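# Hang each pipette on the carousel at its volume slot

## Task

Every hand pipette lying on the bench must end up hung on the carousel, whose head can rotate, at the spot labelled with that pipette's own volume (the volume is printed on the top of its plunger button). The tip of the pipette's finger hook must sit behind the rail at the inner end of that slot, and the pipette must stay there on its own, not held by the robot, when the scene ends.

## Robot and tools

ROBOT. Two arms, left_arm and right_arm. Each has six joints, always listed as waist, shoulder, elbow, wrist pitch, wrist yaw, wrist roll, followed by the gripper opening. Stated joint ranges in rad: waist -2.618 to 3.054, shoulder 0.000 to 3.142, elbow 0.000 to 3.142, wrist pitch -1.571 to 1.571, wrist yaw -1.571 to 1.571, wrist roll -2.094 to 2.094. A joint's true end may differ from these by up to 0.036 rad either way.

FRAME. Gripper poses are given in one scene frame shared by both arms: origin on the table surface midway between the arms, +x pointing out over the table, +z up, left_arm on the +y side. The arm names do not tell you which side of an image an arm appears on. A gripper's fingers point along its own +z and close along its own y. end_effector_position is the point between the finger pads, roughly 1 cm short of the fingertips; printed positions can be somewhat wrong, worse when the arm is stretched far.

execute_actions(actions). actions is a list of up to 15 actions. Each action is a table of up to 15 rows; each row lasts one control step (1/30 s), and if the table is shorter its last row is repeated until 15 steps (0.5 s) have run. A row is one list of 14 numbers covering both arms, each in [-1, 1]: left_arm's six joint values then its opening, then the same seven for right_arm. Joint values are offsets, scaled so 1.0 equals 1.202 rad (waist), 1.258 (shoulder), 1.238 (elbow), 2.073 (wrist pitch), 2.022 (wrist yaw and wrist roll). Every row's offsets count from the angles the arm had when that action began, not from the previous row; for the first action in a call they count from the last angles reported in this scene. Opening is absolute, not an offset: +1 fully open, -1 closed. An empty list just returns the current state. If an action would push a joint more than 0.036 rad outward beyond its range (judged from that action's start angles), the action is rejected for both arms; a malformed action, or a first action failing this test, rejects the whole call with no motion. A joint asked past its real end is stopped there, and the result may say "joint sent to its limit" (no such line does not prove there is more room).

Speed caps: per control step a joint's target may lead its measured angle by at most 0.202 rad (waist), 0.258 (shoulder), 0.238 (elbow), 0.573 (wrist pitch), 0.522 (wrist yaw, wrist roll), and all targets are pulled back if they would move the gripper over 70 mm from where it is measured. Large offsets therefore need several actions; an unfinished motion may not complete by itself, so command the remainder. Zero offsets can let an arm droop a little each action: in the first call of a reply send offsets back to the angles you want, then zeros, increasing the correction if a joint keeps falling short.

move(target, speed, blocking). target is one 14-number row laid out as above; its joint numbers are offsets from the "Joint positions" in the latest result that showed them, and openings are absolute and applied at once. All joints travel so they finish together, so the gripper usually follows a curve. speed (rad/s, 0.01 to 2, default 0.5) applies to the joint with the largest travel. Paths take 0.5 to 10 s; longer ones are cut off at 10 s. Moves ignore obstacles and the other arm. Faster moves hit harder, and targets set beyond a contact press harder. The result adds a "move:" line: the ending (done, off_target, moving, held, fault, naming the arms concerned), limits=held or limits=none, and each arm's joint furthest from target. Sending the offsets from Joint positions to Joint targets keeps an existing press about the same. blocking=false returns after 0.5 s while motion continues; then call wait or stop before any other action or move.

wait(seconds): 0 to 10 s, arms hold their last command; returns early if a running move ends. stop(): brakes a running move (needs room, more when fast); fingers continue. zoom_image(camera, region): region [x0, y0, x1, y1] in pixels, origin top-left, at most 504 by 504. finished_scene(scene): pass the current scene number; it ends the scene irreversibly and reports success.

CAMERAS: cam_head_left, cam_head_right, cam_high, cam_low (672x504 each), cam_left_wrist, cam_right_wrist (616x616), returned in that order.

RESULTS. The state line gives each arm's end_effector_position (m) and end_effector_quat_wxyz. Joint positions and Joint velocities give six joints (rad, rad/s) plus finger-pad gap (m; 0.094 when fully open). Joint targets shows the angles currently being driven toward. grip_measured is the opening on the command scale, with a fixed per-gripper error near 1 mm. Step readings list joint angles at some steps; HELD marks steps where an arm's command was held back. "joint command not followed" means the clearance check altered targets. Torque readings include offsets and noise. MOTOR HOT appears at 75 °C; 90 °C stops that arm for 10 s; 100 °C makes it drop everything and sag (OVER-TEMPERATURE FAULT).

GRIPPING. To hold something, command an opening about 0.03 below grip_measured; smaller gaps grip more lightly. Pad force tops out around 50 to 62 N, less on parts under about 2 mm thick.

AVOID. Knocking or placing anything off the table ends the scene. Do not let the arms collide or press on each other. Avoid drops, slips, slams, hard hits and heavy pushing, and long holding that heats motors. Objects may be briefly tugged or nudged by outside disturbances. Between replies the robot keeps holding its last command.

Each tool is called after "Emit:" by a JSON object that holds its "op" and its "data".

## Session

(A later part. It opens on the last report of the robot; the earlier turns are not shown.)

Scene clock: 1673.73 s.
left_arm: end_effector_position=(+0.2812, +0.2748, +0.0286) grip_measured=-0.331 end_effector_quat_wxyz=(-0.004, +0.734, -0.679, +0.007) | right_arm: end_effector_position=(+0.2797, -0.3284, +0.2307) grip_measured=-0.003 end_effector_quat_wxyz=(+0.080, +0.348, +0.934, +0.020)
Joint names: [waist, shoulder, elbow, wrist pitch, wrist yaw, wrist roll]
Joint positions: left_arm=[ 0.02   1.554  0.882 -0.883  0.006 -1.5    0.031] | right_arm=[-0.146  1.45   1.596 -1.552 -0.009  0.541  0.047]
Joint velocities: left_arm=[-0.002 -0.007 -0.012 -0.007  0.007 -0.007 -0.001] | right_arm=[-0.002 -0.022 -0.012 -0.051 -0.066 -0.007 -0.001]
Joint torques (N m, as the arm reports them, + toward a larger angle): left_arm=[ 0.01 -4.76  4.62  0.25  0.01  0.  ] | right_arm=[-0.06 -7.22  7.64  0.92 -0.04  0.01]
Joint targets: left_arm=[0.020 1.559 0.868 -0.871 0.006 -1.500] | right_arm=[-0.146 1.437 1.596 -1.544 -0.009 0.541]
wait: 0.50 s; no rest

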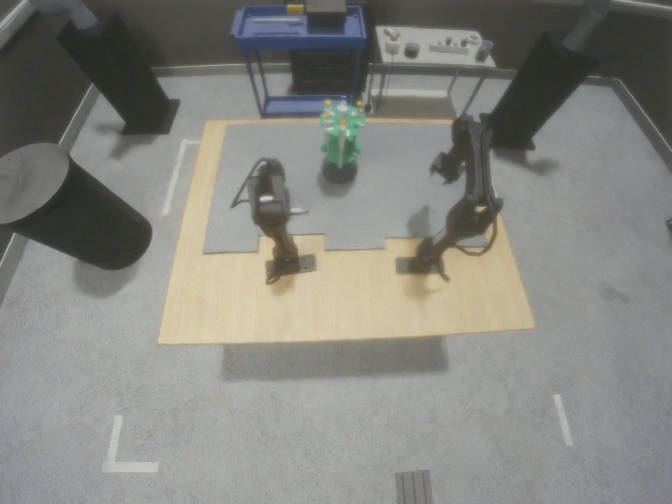

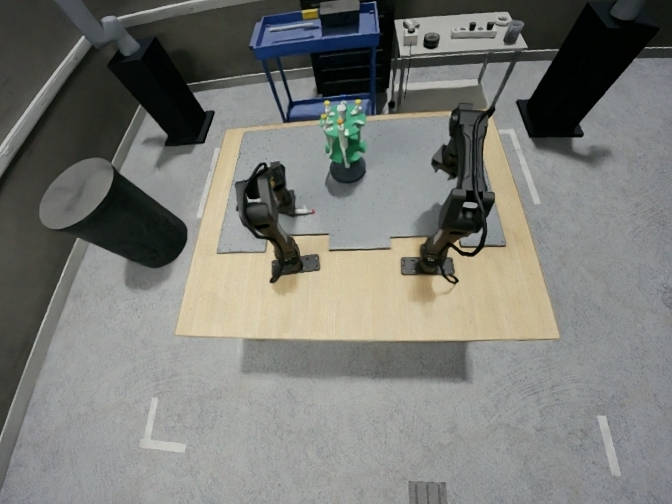

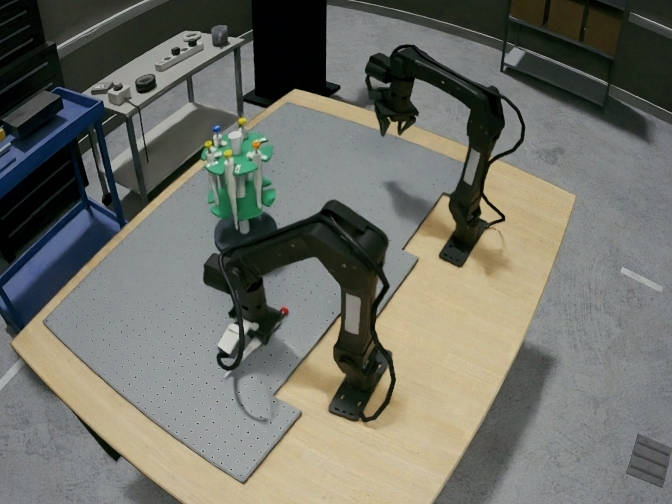

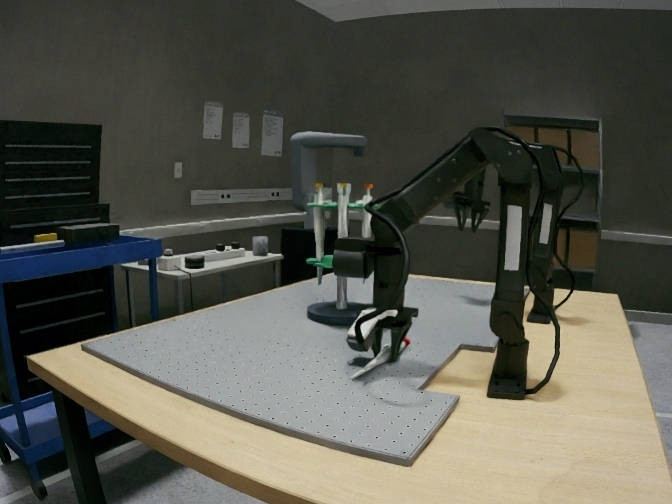

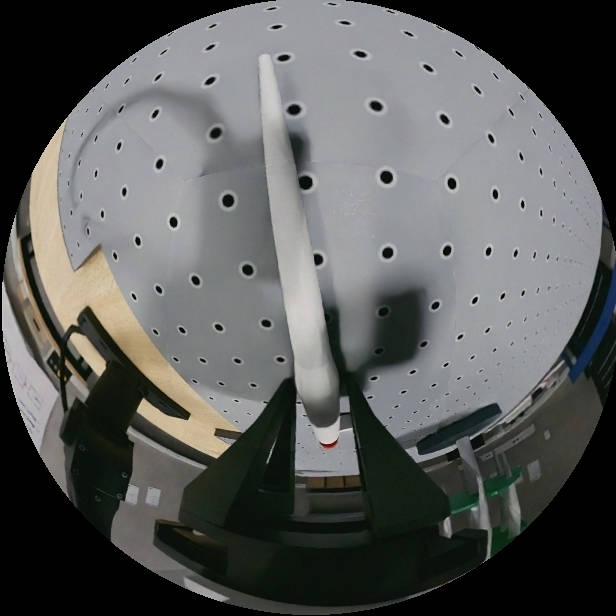

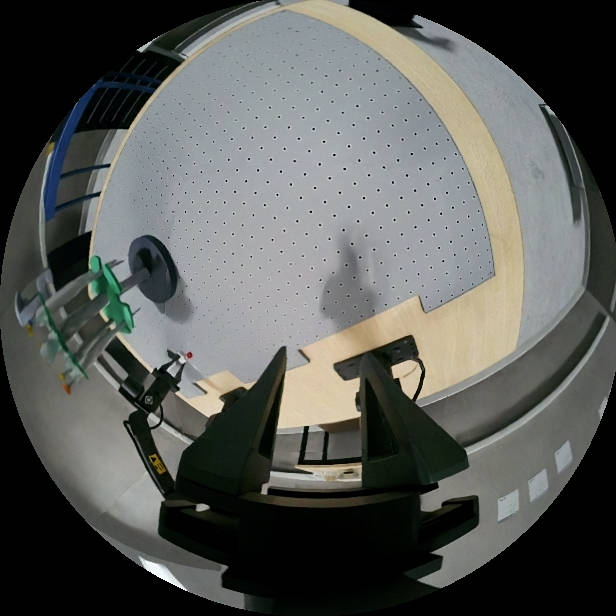

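Emit:
{"op": "execute_actions", "data": {"actions": [[[0,0,0,-0.004,0,0,-0.33,0,-0.01,0,0.004,0,0,0.0],[0,0,0,-0.007,0,0,-0.35,0,-0.01,0,0.004,0,0,0.0],[0,0,0,-0.010,0,0,-0.37,0,-0.01,0,0.004,0,0,0.0],[0,0,0,-0.011,0,0,-0.39,0,-0.01,0,0.004,0,0,0.0],[0,0,0,-0.011,0,0,-0.41,0,-0.01,0,0.004,0,0,0.0],[0,0,0,-0.011,0,0,-0.43,0,-0.01,0,0.004,0,0,0.0],[0,0,0,-0.011,0,0,-0.45,0,-0.01,0,0.004,0,0,0.0],[0,0,0,-0.011,0,0,-0.47,0,-0.01,0,0.004,0,0,0.0],[0,0,0,-0.011,0,0,-0.49,0,-0.01,0,0.004,0,0,0.0],[0,0,0,-0.011,0,0,-0.51,0,-0.01,0,0.004,0,0,0.0],[0,0,0,-0.011,0,0,-0.53,0,-0.01,0,0.004,0,0,0.0],[0,0,0,-0.011,0,0,-0.55,0,-0.01,0,0.004,0,0,0.0],[0,0,0,-0.011,0,0,-0.57,0,-0.01,0,0.004,0,0,0.0],[0,0,0,-0.011,0,0,-0.59,0,-0.01,0,0.004,0,0,0.0],[0,0,0,-0.011,0,0,-0.61,0,-0.01,0,0.004,0,0,0.0]]]}}

Emit:
{"op": "execute_actions", "data": {"actions": []}}

Scene clock: 1687.47 s.
left_arm: end_effector_position=(+0.2794, +0.2745, +0.0286) grip_measured=-0.577 end_effector_quat_wxyz=(-0.001, +0.734, -0.679, +0.005) | right_arm: end_effector_position=(+0.2797, -0.3284, +0.2307) grip_measured=-0.003 end_effector_quat_wxyz=(+0.080, +0.348, +0.934, +0.020)
Joint names: [waist, shoulder, elbow, wrist pitch, wrist yaw, wrist roll]
Joint positions: left_arm=[ 0.02   1.554  0.882 -0.891  0.006 -1.5    0.02 ] | right_arm=[-0.146  1.45   1.596 -1.552 -0.009  0.541  0.047]
Joint velocities: left_arm=[-0.007 -0.012  0.007 -0.037  0.051 -0.022  0.   ] | right_arm=[-0.012 -0.012 -0.012  0.022  0.007  0.007  0.001]
Joint torques (N m, as the arm reports them, + toward a larger angle): left_arm=[ 0.   -5.08  5.71  0.    0.    0.  ] | right_arm=[-0.03 -7.23  7.6   0.94 -0.03  0.01]
Joint targets: left_arm=[0.020 1.554 0.882 -0.906 0.006 -1.500] | right_arm=[-0.146 1.437 1.596 -1.544 -0.009 0.541]
Step readings (joint positions):
0: left_arm=[0.020 1.554 0.882 -0.883 0.006 -1.500] | right_arm=[-0.146 1.450 1.596 -1.552 -0.009 0.541]
1: left_arm=[0.020 1.554 0.882 -0.883 0.006 -1.500] | right_arm=[-0.146 1.450 1.596 -1.552 -0.009 0.541]
2: left_arm=[0.020 1.554 0.882 -0.883 0.006 -1.500] | right_arm=[-0.146 1.450 1.596 -1.552 -0.009 0.541]
4: left_arm=[0.020 1.554 0.882 -0.885 0.006 -1.500] | right_arm=[-0.146 1.450 1.596 -1.552 -0.009 0.541]
8: left_arm=[0.020 1.554 0.882 -0.889 0.006 -1.500] | right_arm=[-0.146 1.450 1.596 -1.552 -0.009 0.541]
15: Joint positions above

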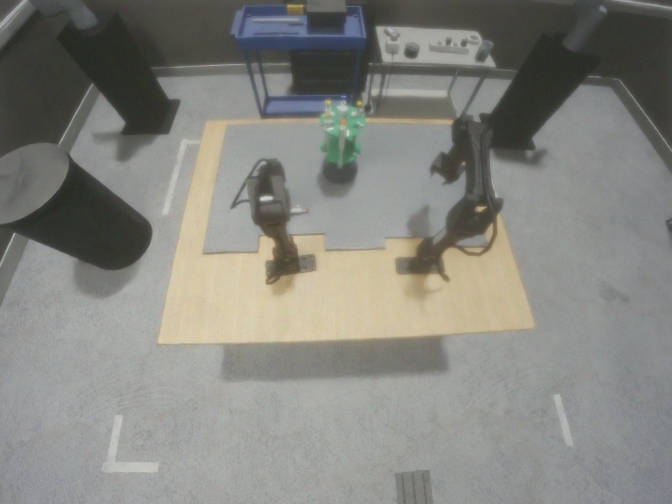

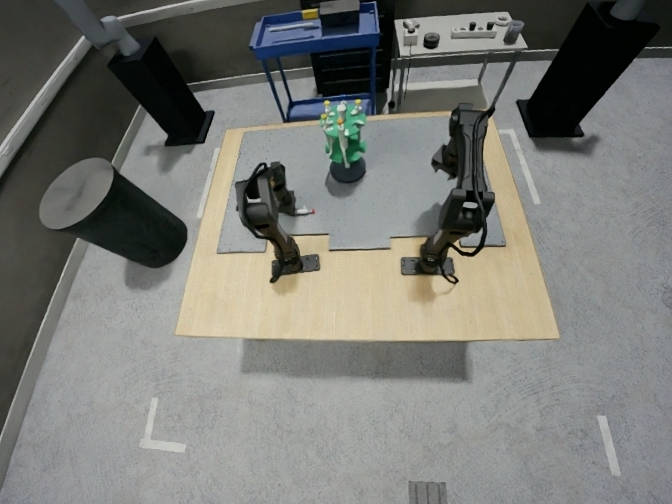

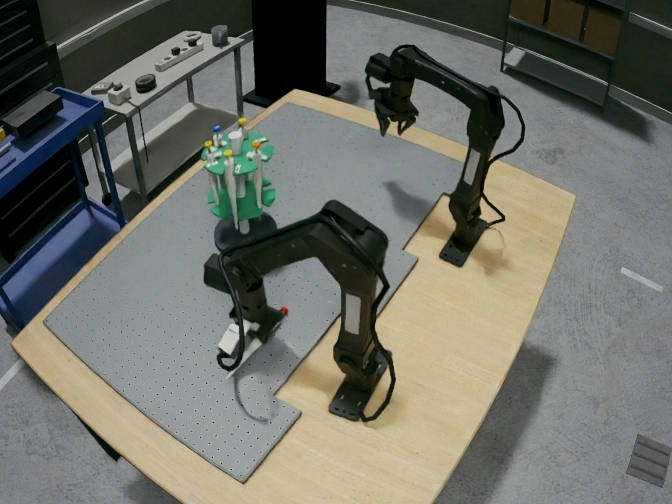

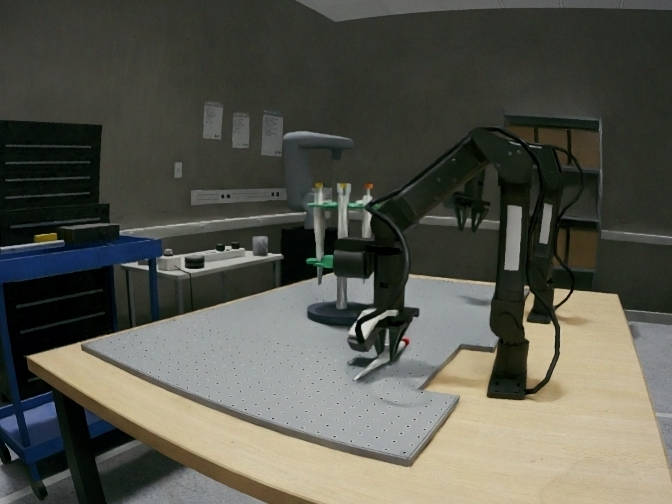

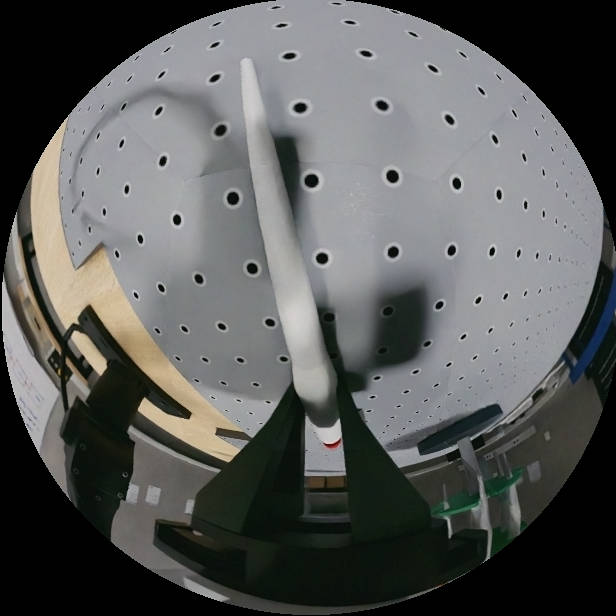

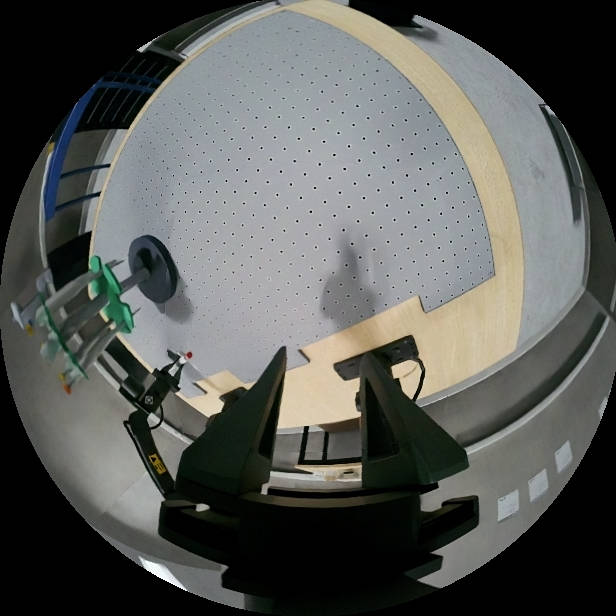

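Scene clock: 1687.47 s.
left_arm: end_effector_position=(+0.2794, +0.2745, +0.0286) grip_measured=-0.577 end_effector_quat_wxyz=(-0.001, +0.734, -0.679, +0.005) | right_arm: end_effector_position=(+0.2797, -0.3284, +0.2307) grip_measured=-0.003 end_effector_quat_wxyz=(+0.080, +0.348, +0.934, +0.020)
Joint names: [waist, shoulder, elbow, wrist pitch, wrist yaw, wrist roll]
Joint positions: left_arm=[ 0.02   1.554  0.882 -0.891  0.006 -1.5    0.02 ] | right_arm=[-0.146  1.45   1.596 -1.552 -0.009  0.541  0.047]
Joint velocities: left_arm=[-0.007 -0.012  0.007 -0.037  0.051 -0.022  0.   ] | right_arm=[-0.012 -0.012 -0.012  0.022  0.007  0.007  0.001]
Joint torques (N m, as the arm reports them, + toward a larger angle): left_arm=[ 0.   -5.08  5.71  0.    0.    0.  ] | right_arm=[-0.03 -7.23  7.6   0.94 -0.03  0.01]
Joint targets: left_arm=[0.020 1.554 0.882 -0.906 0.006 -1.500] | right_arm=[-0.146 1.437 1.596 -1.544 -0.009 0.541]

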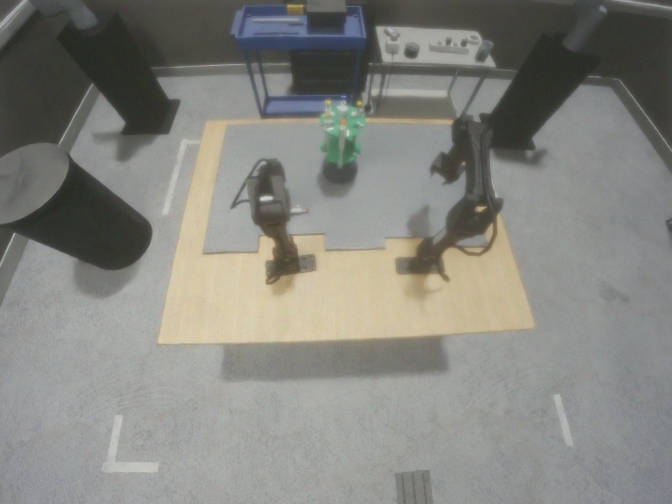

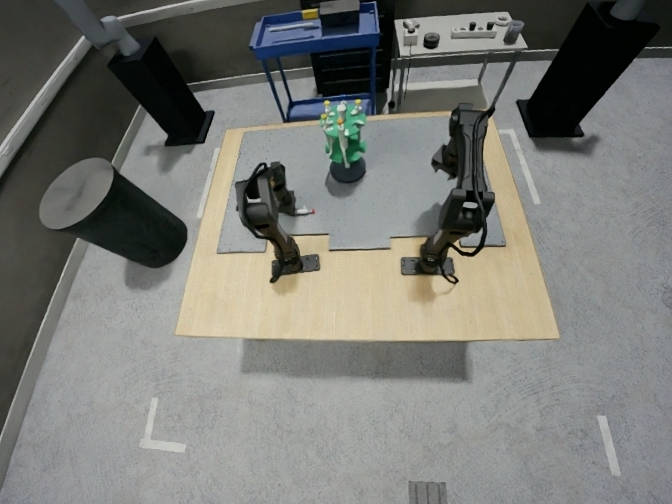

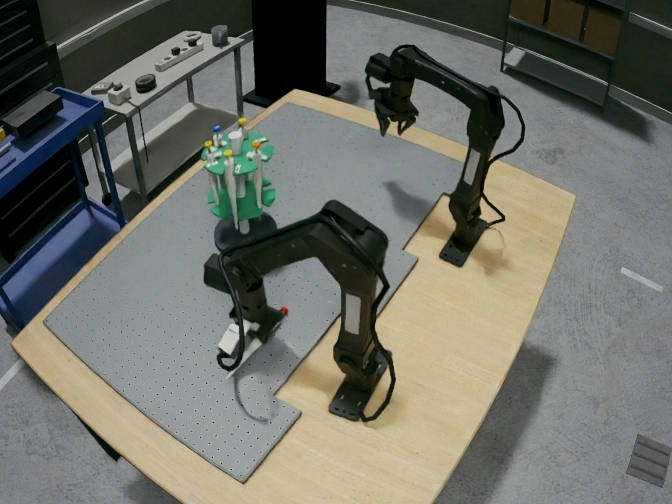

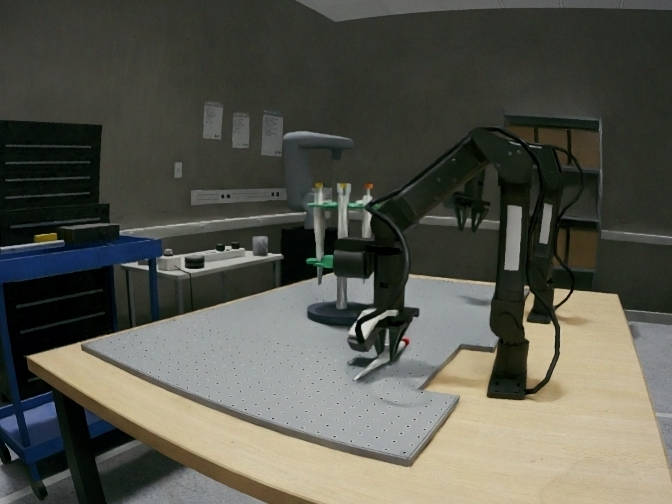

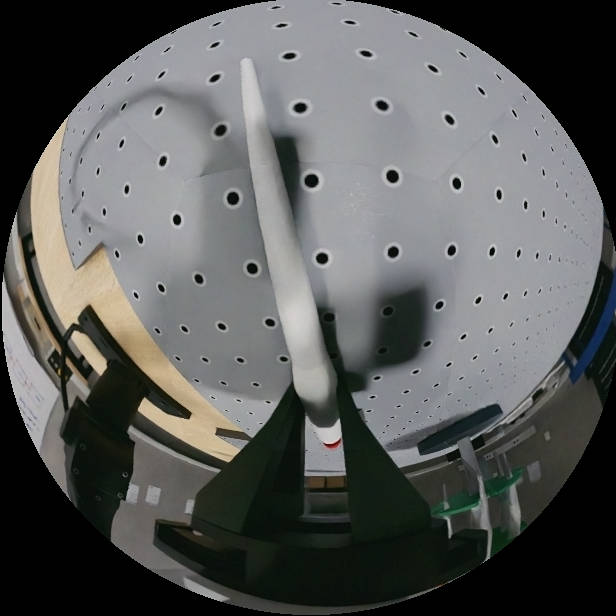

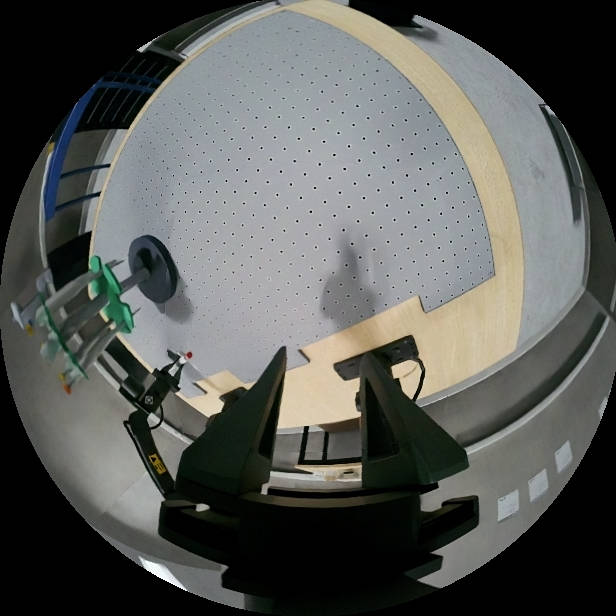

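Emit:
{"op": "execute_actions", "data": {"actions": []}}

Emit:
{"op": "zoom_image", "data": {"camera": "cam_left_wrist", "region": [250, 330, 400, 470]}}

Emit:
{"op": "zoom_image", "data": {"camera": "cam_low", "region": [340, 310, 430, 390]}}

Scene clock: 1692.17 s.
left_arm: end_effector_position=(+0.2792, +0.2745, +0.0286) grip_measured=-0.577 end_effector_quat_wxyz=(-0.001, +0.734, -0.679, +0.005) | right_arm: end_effector_position=(+0.2797, -0.3284, +0.2307) grip_measured=-0.003 end_effector_quat_wxyz=(+0.080, +0.348, +0.934, +0.020)
Joint names: [waist, shoulder, elbow, wrist pitch, wrist yaw, wrist roll]
Joint positions: left_arm=[ 0.02   1.554  0.882 -0.891  0.006 -1.5    0.02 ] | right_arm=[-0.146  1.45   1.596 -1.552 -0.009  0.541  0.047]
Joint velocities: left_arm=[ 0.017  0.007 -0.012 -0.066 -0.037 -0.051 -0.001] | right_arm=[ 0.007 -0.017 -0.002  0.007 -0.007  0.007  0.   ]
Joint torques (N m, as the arm reports them, + toward a larger angle): left_arm=[ 0.01 -5.1   5.7  -0.02  0.01  0.  ] | right_arm=[-0.03 -7.25  7.69  0.94 -0.04  0.02]
Joint targets: left_arm=[0.020 1.554 0.882 -0.906 0.006 -1.500] | right_arm=[-0.146 1.437 1.596 -1.544 -0.009 0.541]

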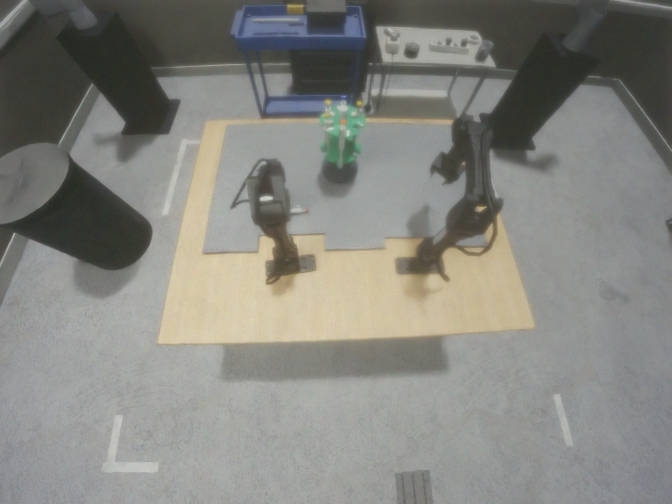

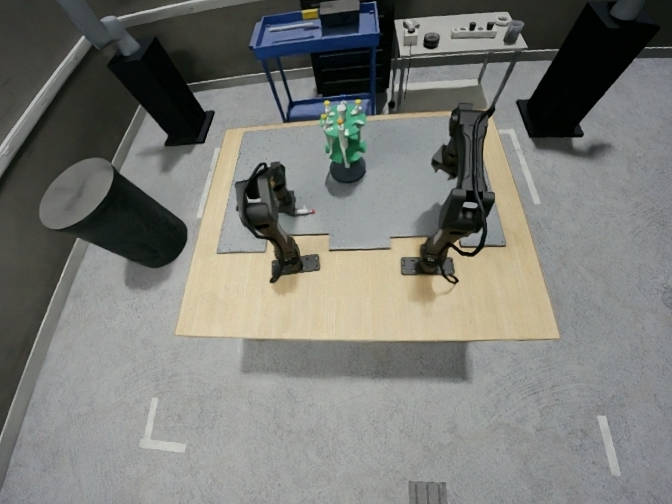

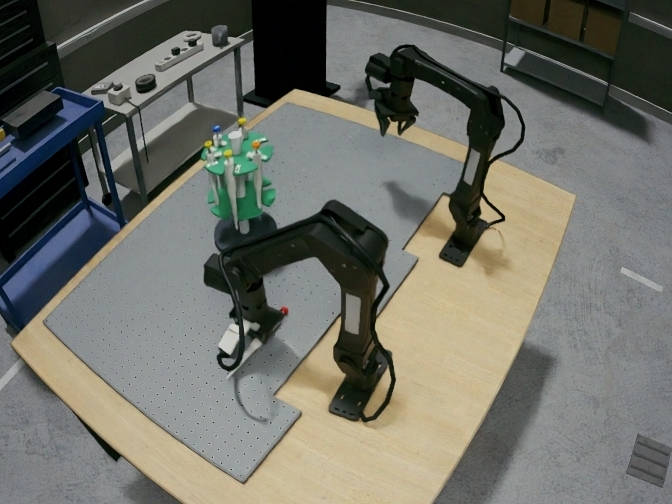

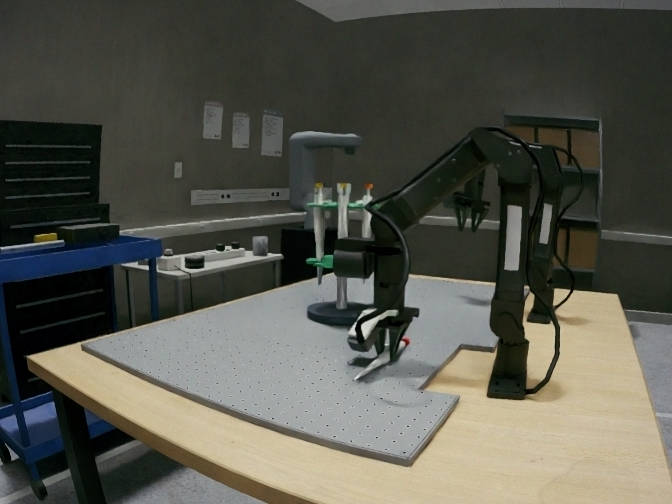

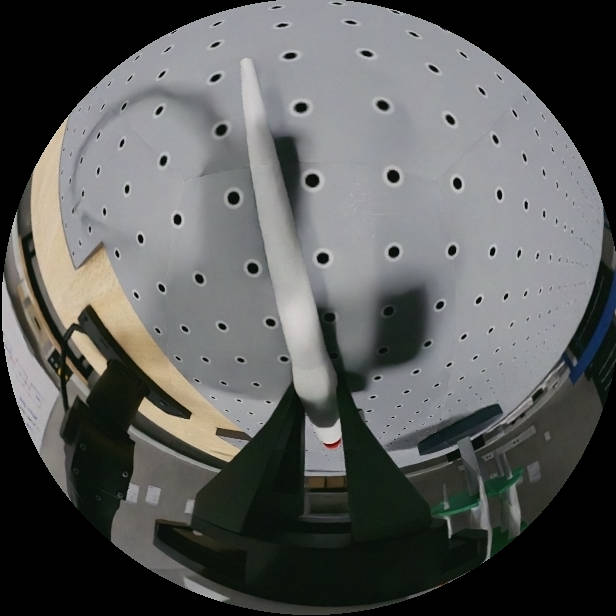

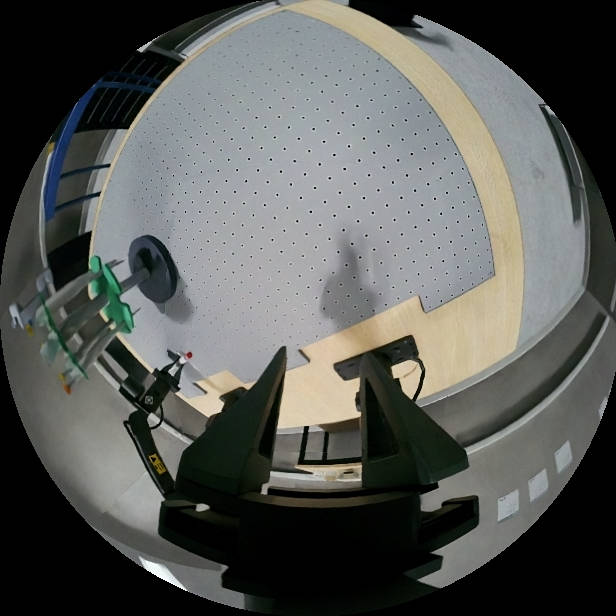

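Region (250, 330, 400, 470) of cam_left_wrist's 616x616 image, scaled by 3.360, with more detail than that image has; it fills the top 470 rows of this view, and the rest is white.

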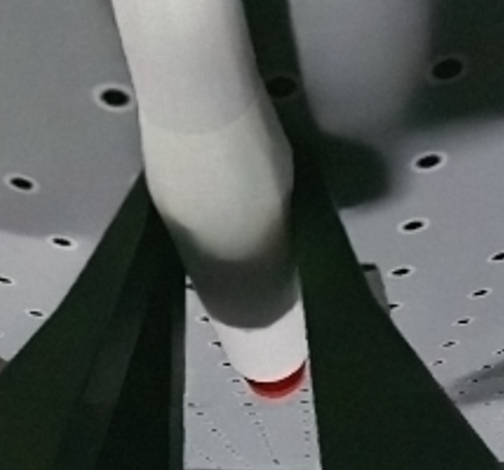

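Region (340, 310, 430, 390) of cam_low's 672x504 image, scaled by 5.600, with more detail than that image has.

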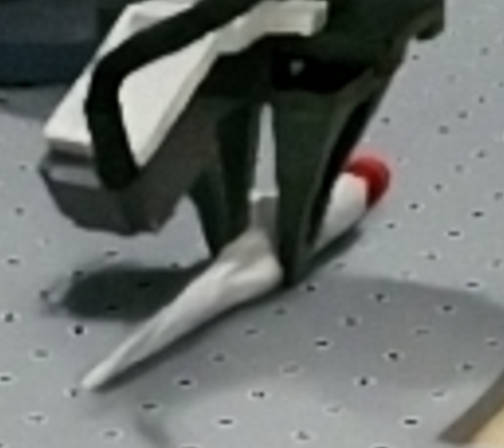

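Emit:
{"op": "execute_actions", "data": {"actions": [[[0,-0.016,0.01,-0.007,0,0,-0.62,0,-0.01,0,0.004,0,0,0.0],[0,-0.020,0.01,-0.008,0,0,-0.62,0,-0.01,0,0.004,0,0,0.0],[0,-0.024,0.01,-0.009,0,0,-0.62,0,-0.01,0,0.004,0,0,0.0],[0,-0.028,0.01,-0.010,0,0,-0.62,0,-0.01,0,0.004,0,0,0.0],[0,-0.032,0.01,-0.011,0,0,-0.62,0,-0.01,0,0.004,0,0,0.0],[0,-0.036,0.01,-0.012,0,0,-0.62,0,-0.01,0,0.004,0,0,0.0],[0,-0.040,0.01,-0.013,0,0,-0.62,0,-0.01,0,0.004,0,0,0.0],[0,-0.045,0.01,-0.014,0,0,-0.62,0,-0.01,0,0.004,0,0,0.0],[0,-0.050,0.01,-0.015,0,0,-0.62,0,-0.01,0,0.004,0,0,0.0],[0,-0.055,0.01,-0.016,0,0,-0.62,0,-0.01,0,0.004,0,0,0.0],[0,-0.060,0.01,-0.017,0,0,-0.62,0,-0.01,0,0.004,0,0,0.0],[0,-0.065,0.01,-0.018,0,0,-0.62,0,-0.01,0,0.004,0,0,0.0],[0,-0.070,0.01,-0.019,0,0,-0.62,0,-0.01,0,0.004,0,0,0.0],[0,-0.075,0.01,-0.020,0,0,-0.62,0,-0.01,0,0.004,0,0,0.0],[0,-0.080,0.01,-0.021,0,0,-0.62,0,-0.01,0,0.004,0,0,0.0]]]}}

Emit:
{"op": "move", "data": {"target": [-0.474,-0.50,-0.107,0.106,0,0.742,-0.62,0,0.087,0.128,0,0.01,-0.014,0.0], "speed": 1.3}}

Scene clock: 1812.23 s.
left_arm: end_effector_position=(+0.2790, +0.2745, +0.0420) grip_measured=-0.577 end_effector_quat_wxyz=(-0.016, +0.733, -0.679, +0.017) | right_arm: end_effector_position=(+0.2797, -0.3284, +0.2307) grip_measured=-0.003 end_effector_quat_wxyz=(+0.080, +0.348, +0.934, +0.020)
Joint names: [waist, shoulder, elbow, wrist pitch, wrist yaw, wrist roll]
Joint positions: left_arm=[ 0.02   1.494  0.882 -0.912  0.006 -1.5    0.02 ] | right_arm=[-0.146  1.45   1.596 -1.552 -0.009  0.541  0.047]
Joint velocities: left_arm=[-0.027 -0.173  0.007 -0.022 -0.066  0.022  0.   ] | right_arm=[ 0.002  0.007 -0.007  0.051  0.022  0.051 -0.   ]
Joint torques (N m, as the arm reports them, + toward a larger angle): left_arm=[ 0.01 -7.09  6.79  0.04  0.01  0.  ] | right_arm=[-0.09 -7.24  7.63  0.93 -0.02  0.02]
Joint targets: left_arm=[0.020 1.453 0.894 -0.935 0.006 -1.500] | right_arm=[-0.146 1.437 1.596 -1.544 -0.009 0.541]
Step readings (joint positions):
0: left_arm=[0.020 1.554 0.882 -0.891 0.006 -1.500] | right_arm=[-0.146 1.450 1.596 -1.552 -0.009 0.541]
1: left_arm=[0.020 1.554 0.882 -0.891 0.006 -1.500] | right_arm=[-0.146 1.450 1.596 -1.552 -0.009 0.541]
2: left_arm=[0.020 1.554 0.882 -0.892 0.006 -1.500] | right_arm=[-0.146 1.450 1.596 -1.552 -0.009 0.541]
4: left_arm=[0.020 1.554 0.882 -0.893 0.006 -1.500] | right_arm=[-0.146 1.450 1.596 -1.552 -0.009 0.541]
8: left_arm=[0.020 1.541 0.882 -0.899 0.006 -1.500] | right_arm=[-0.146 1.450 1.596 -1.552 -0.009 0.541]
15: Joint positions above

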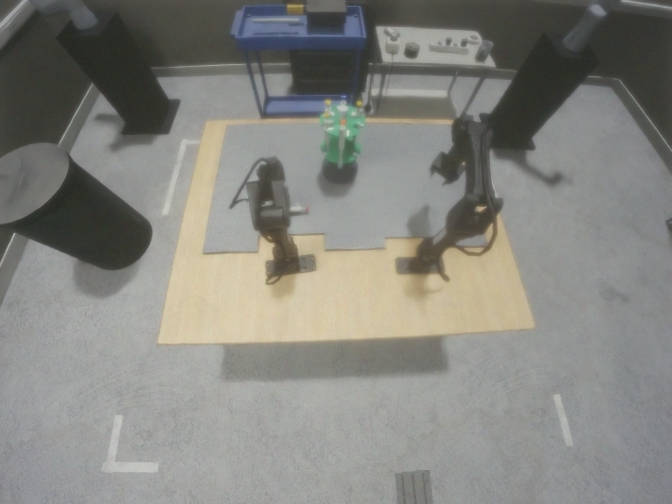

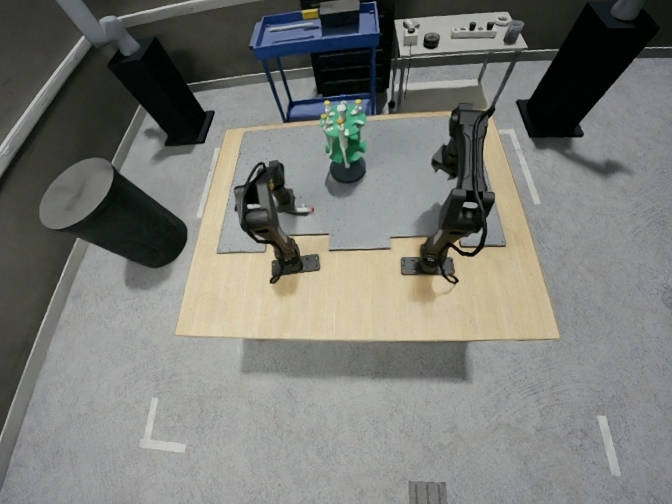

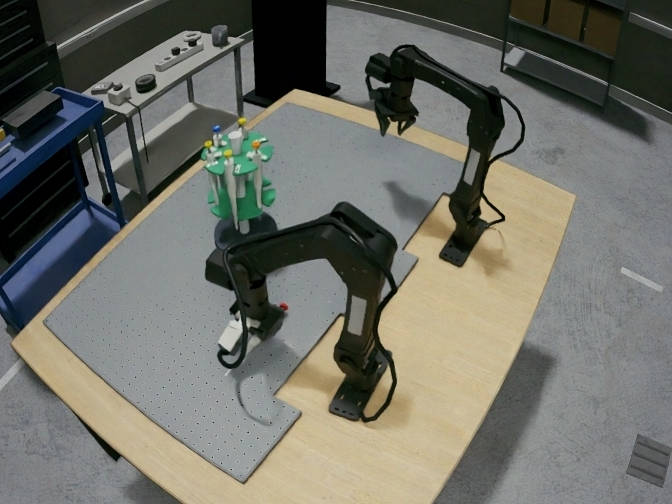

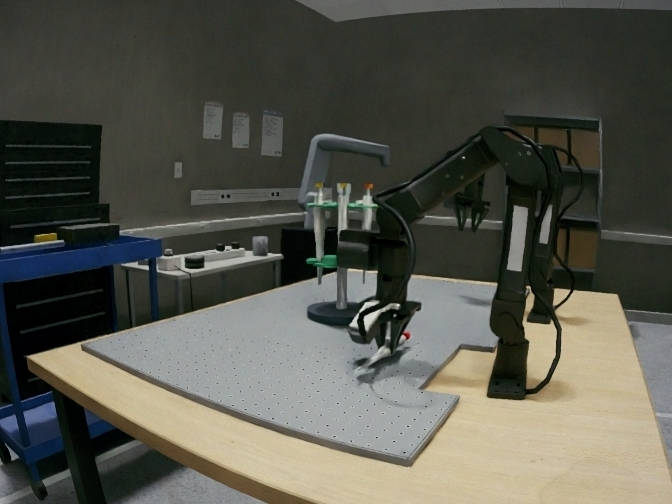

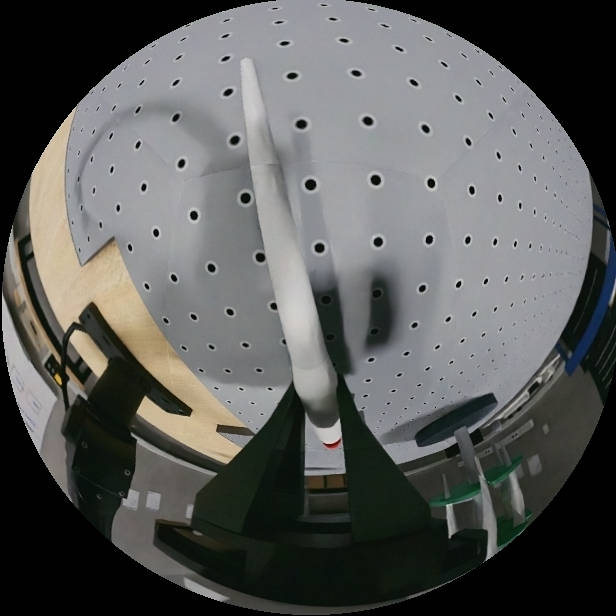

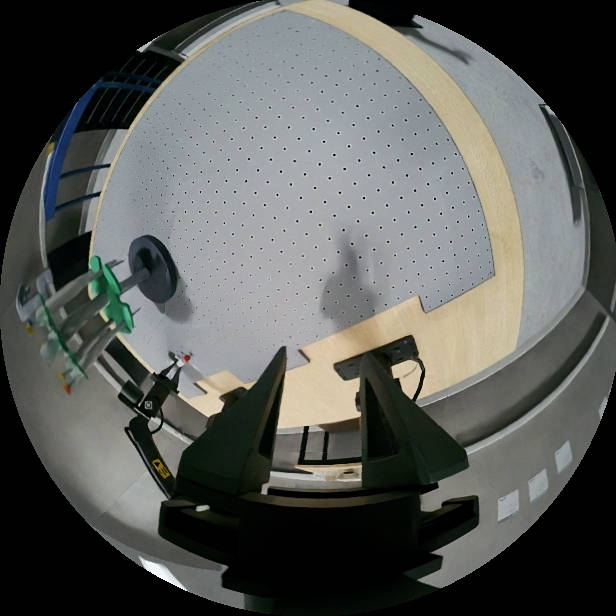

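Scene clock: 1814.40 s.
left_arm: end_effector_position=(+0.2794, +0.1313, +0.1621) grip_measured=-0.580 end_effector_quat_wxyz=(+0.339, +0.190, +0.918, -0.076) | right_arm: end_effector_position=(+0.3085, -0.3346, +0.2417) grip_measured=-0.003 end_effector_quat_wxyz=(+0.096, +0.339, +0.936, +0.019)
Joint names: [waist, shoulder, elbow, wrist pitch, wrist yaw, wrist roll]
Joint positions: left_arm=[-0.54   0.89   0.757 -0.729  0.009 -0.007  0.02 ] | right_arm=[-0.146  1.545  1.725 -1.554 -0.003  0.521  0.047]
Joint velocities: left_arm=[ 0.007  0.002 -0.007  0.022 -0.037  0.007 -0.001] | right_arm=[ 0.002 -0.017 -0.017 -0.007  0.037 -0.022  0.001]
Joint torques (N m, as the arm reports them, + toward a larger angle): left_arm=[-0.85 -2.97  6.44  1.44 -0.01  0.05] | right_arm=[-0.08 -5.85 10.2   0.93  0.17 -0.07]
Joint targets: left_arm=[-0.550 0.865 0.749 -0.693 0.006 0.000] | right_arm=[-0.146 1.559 1.755 -1.552 0.011 0.513]
move: off_target (left_arm, right_arm); limits=none; left_arm: farthest joint: the wrist pitch, 0.037 radians from its target (0.220 radians at the start); right_arm: farthest joint: the elbow, 0.030 radians from its target (0.158 radians at the start)

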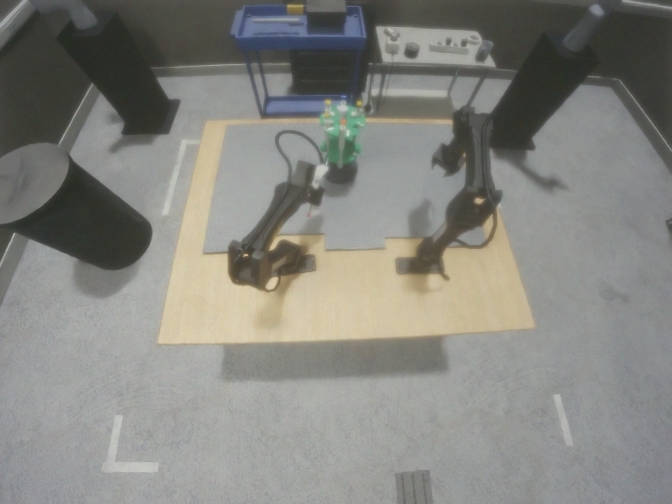

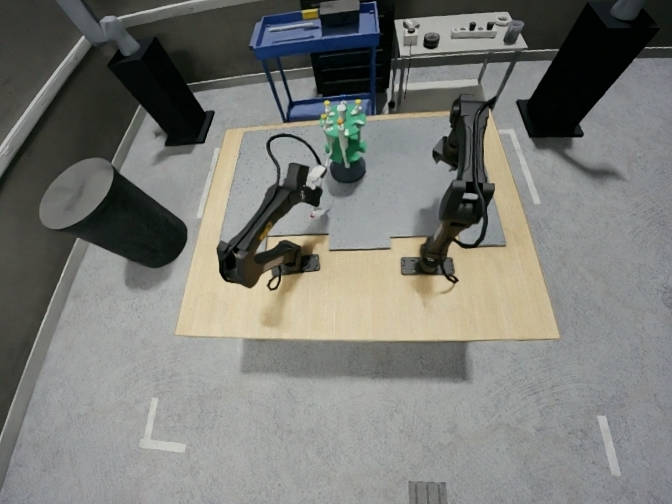

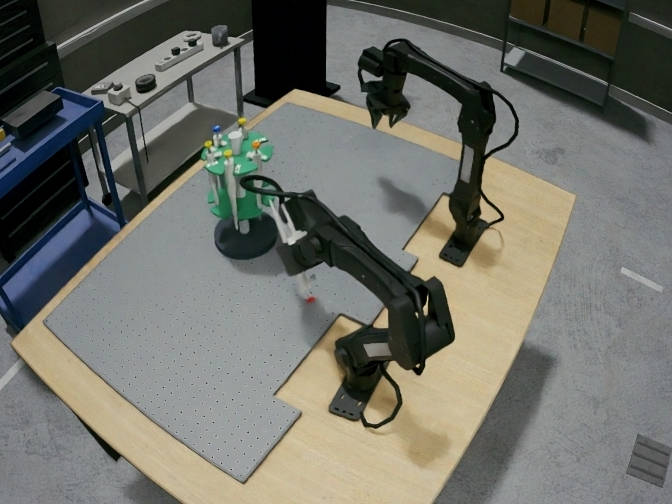

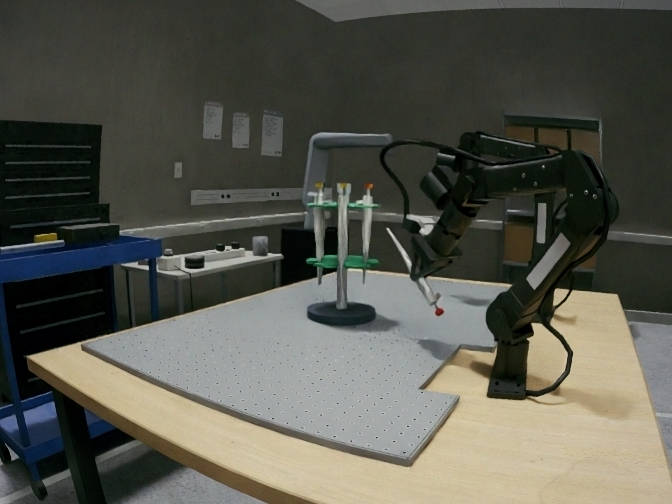

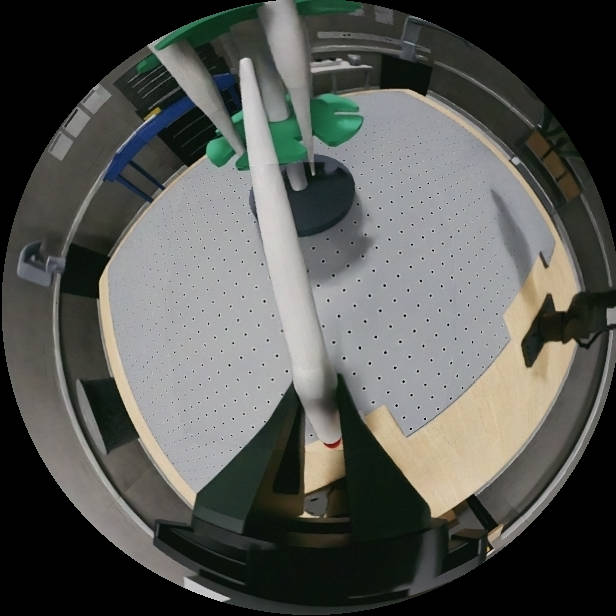

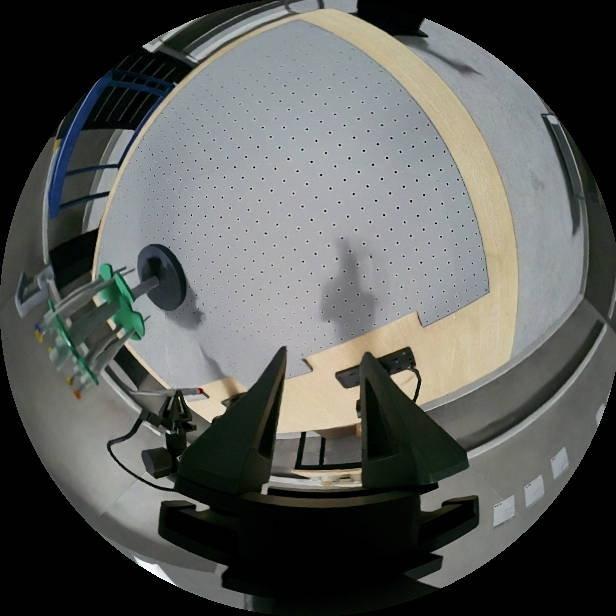

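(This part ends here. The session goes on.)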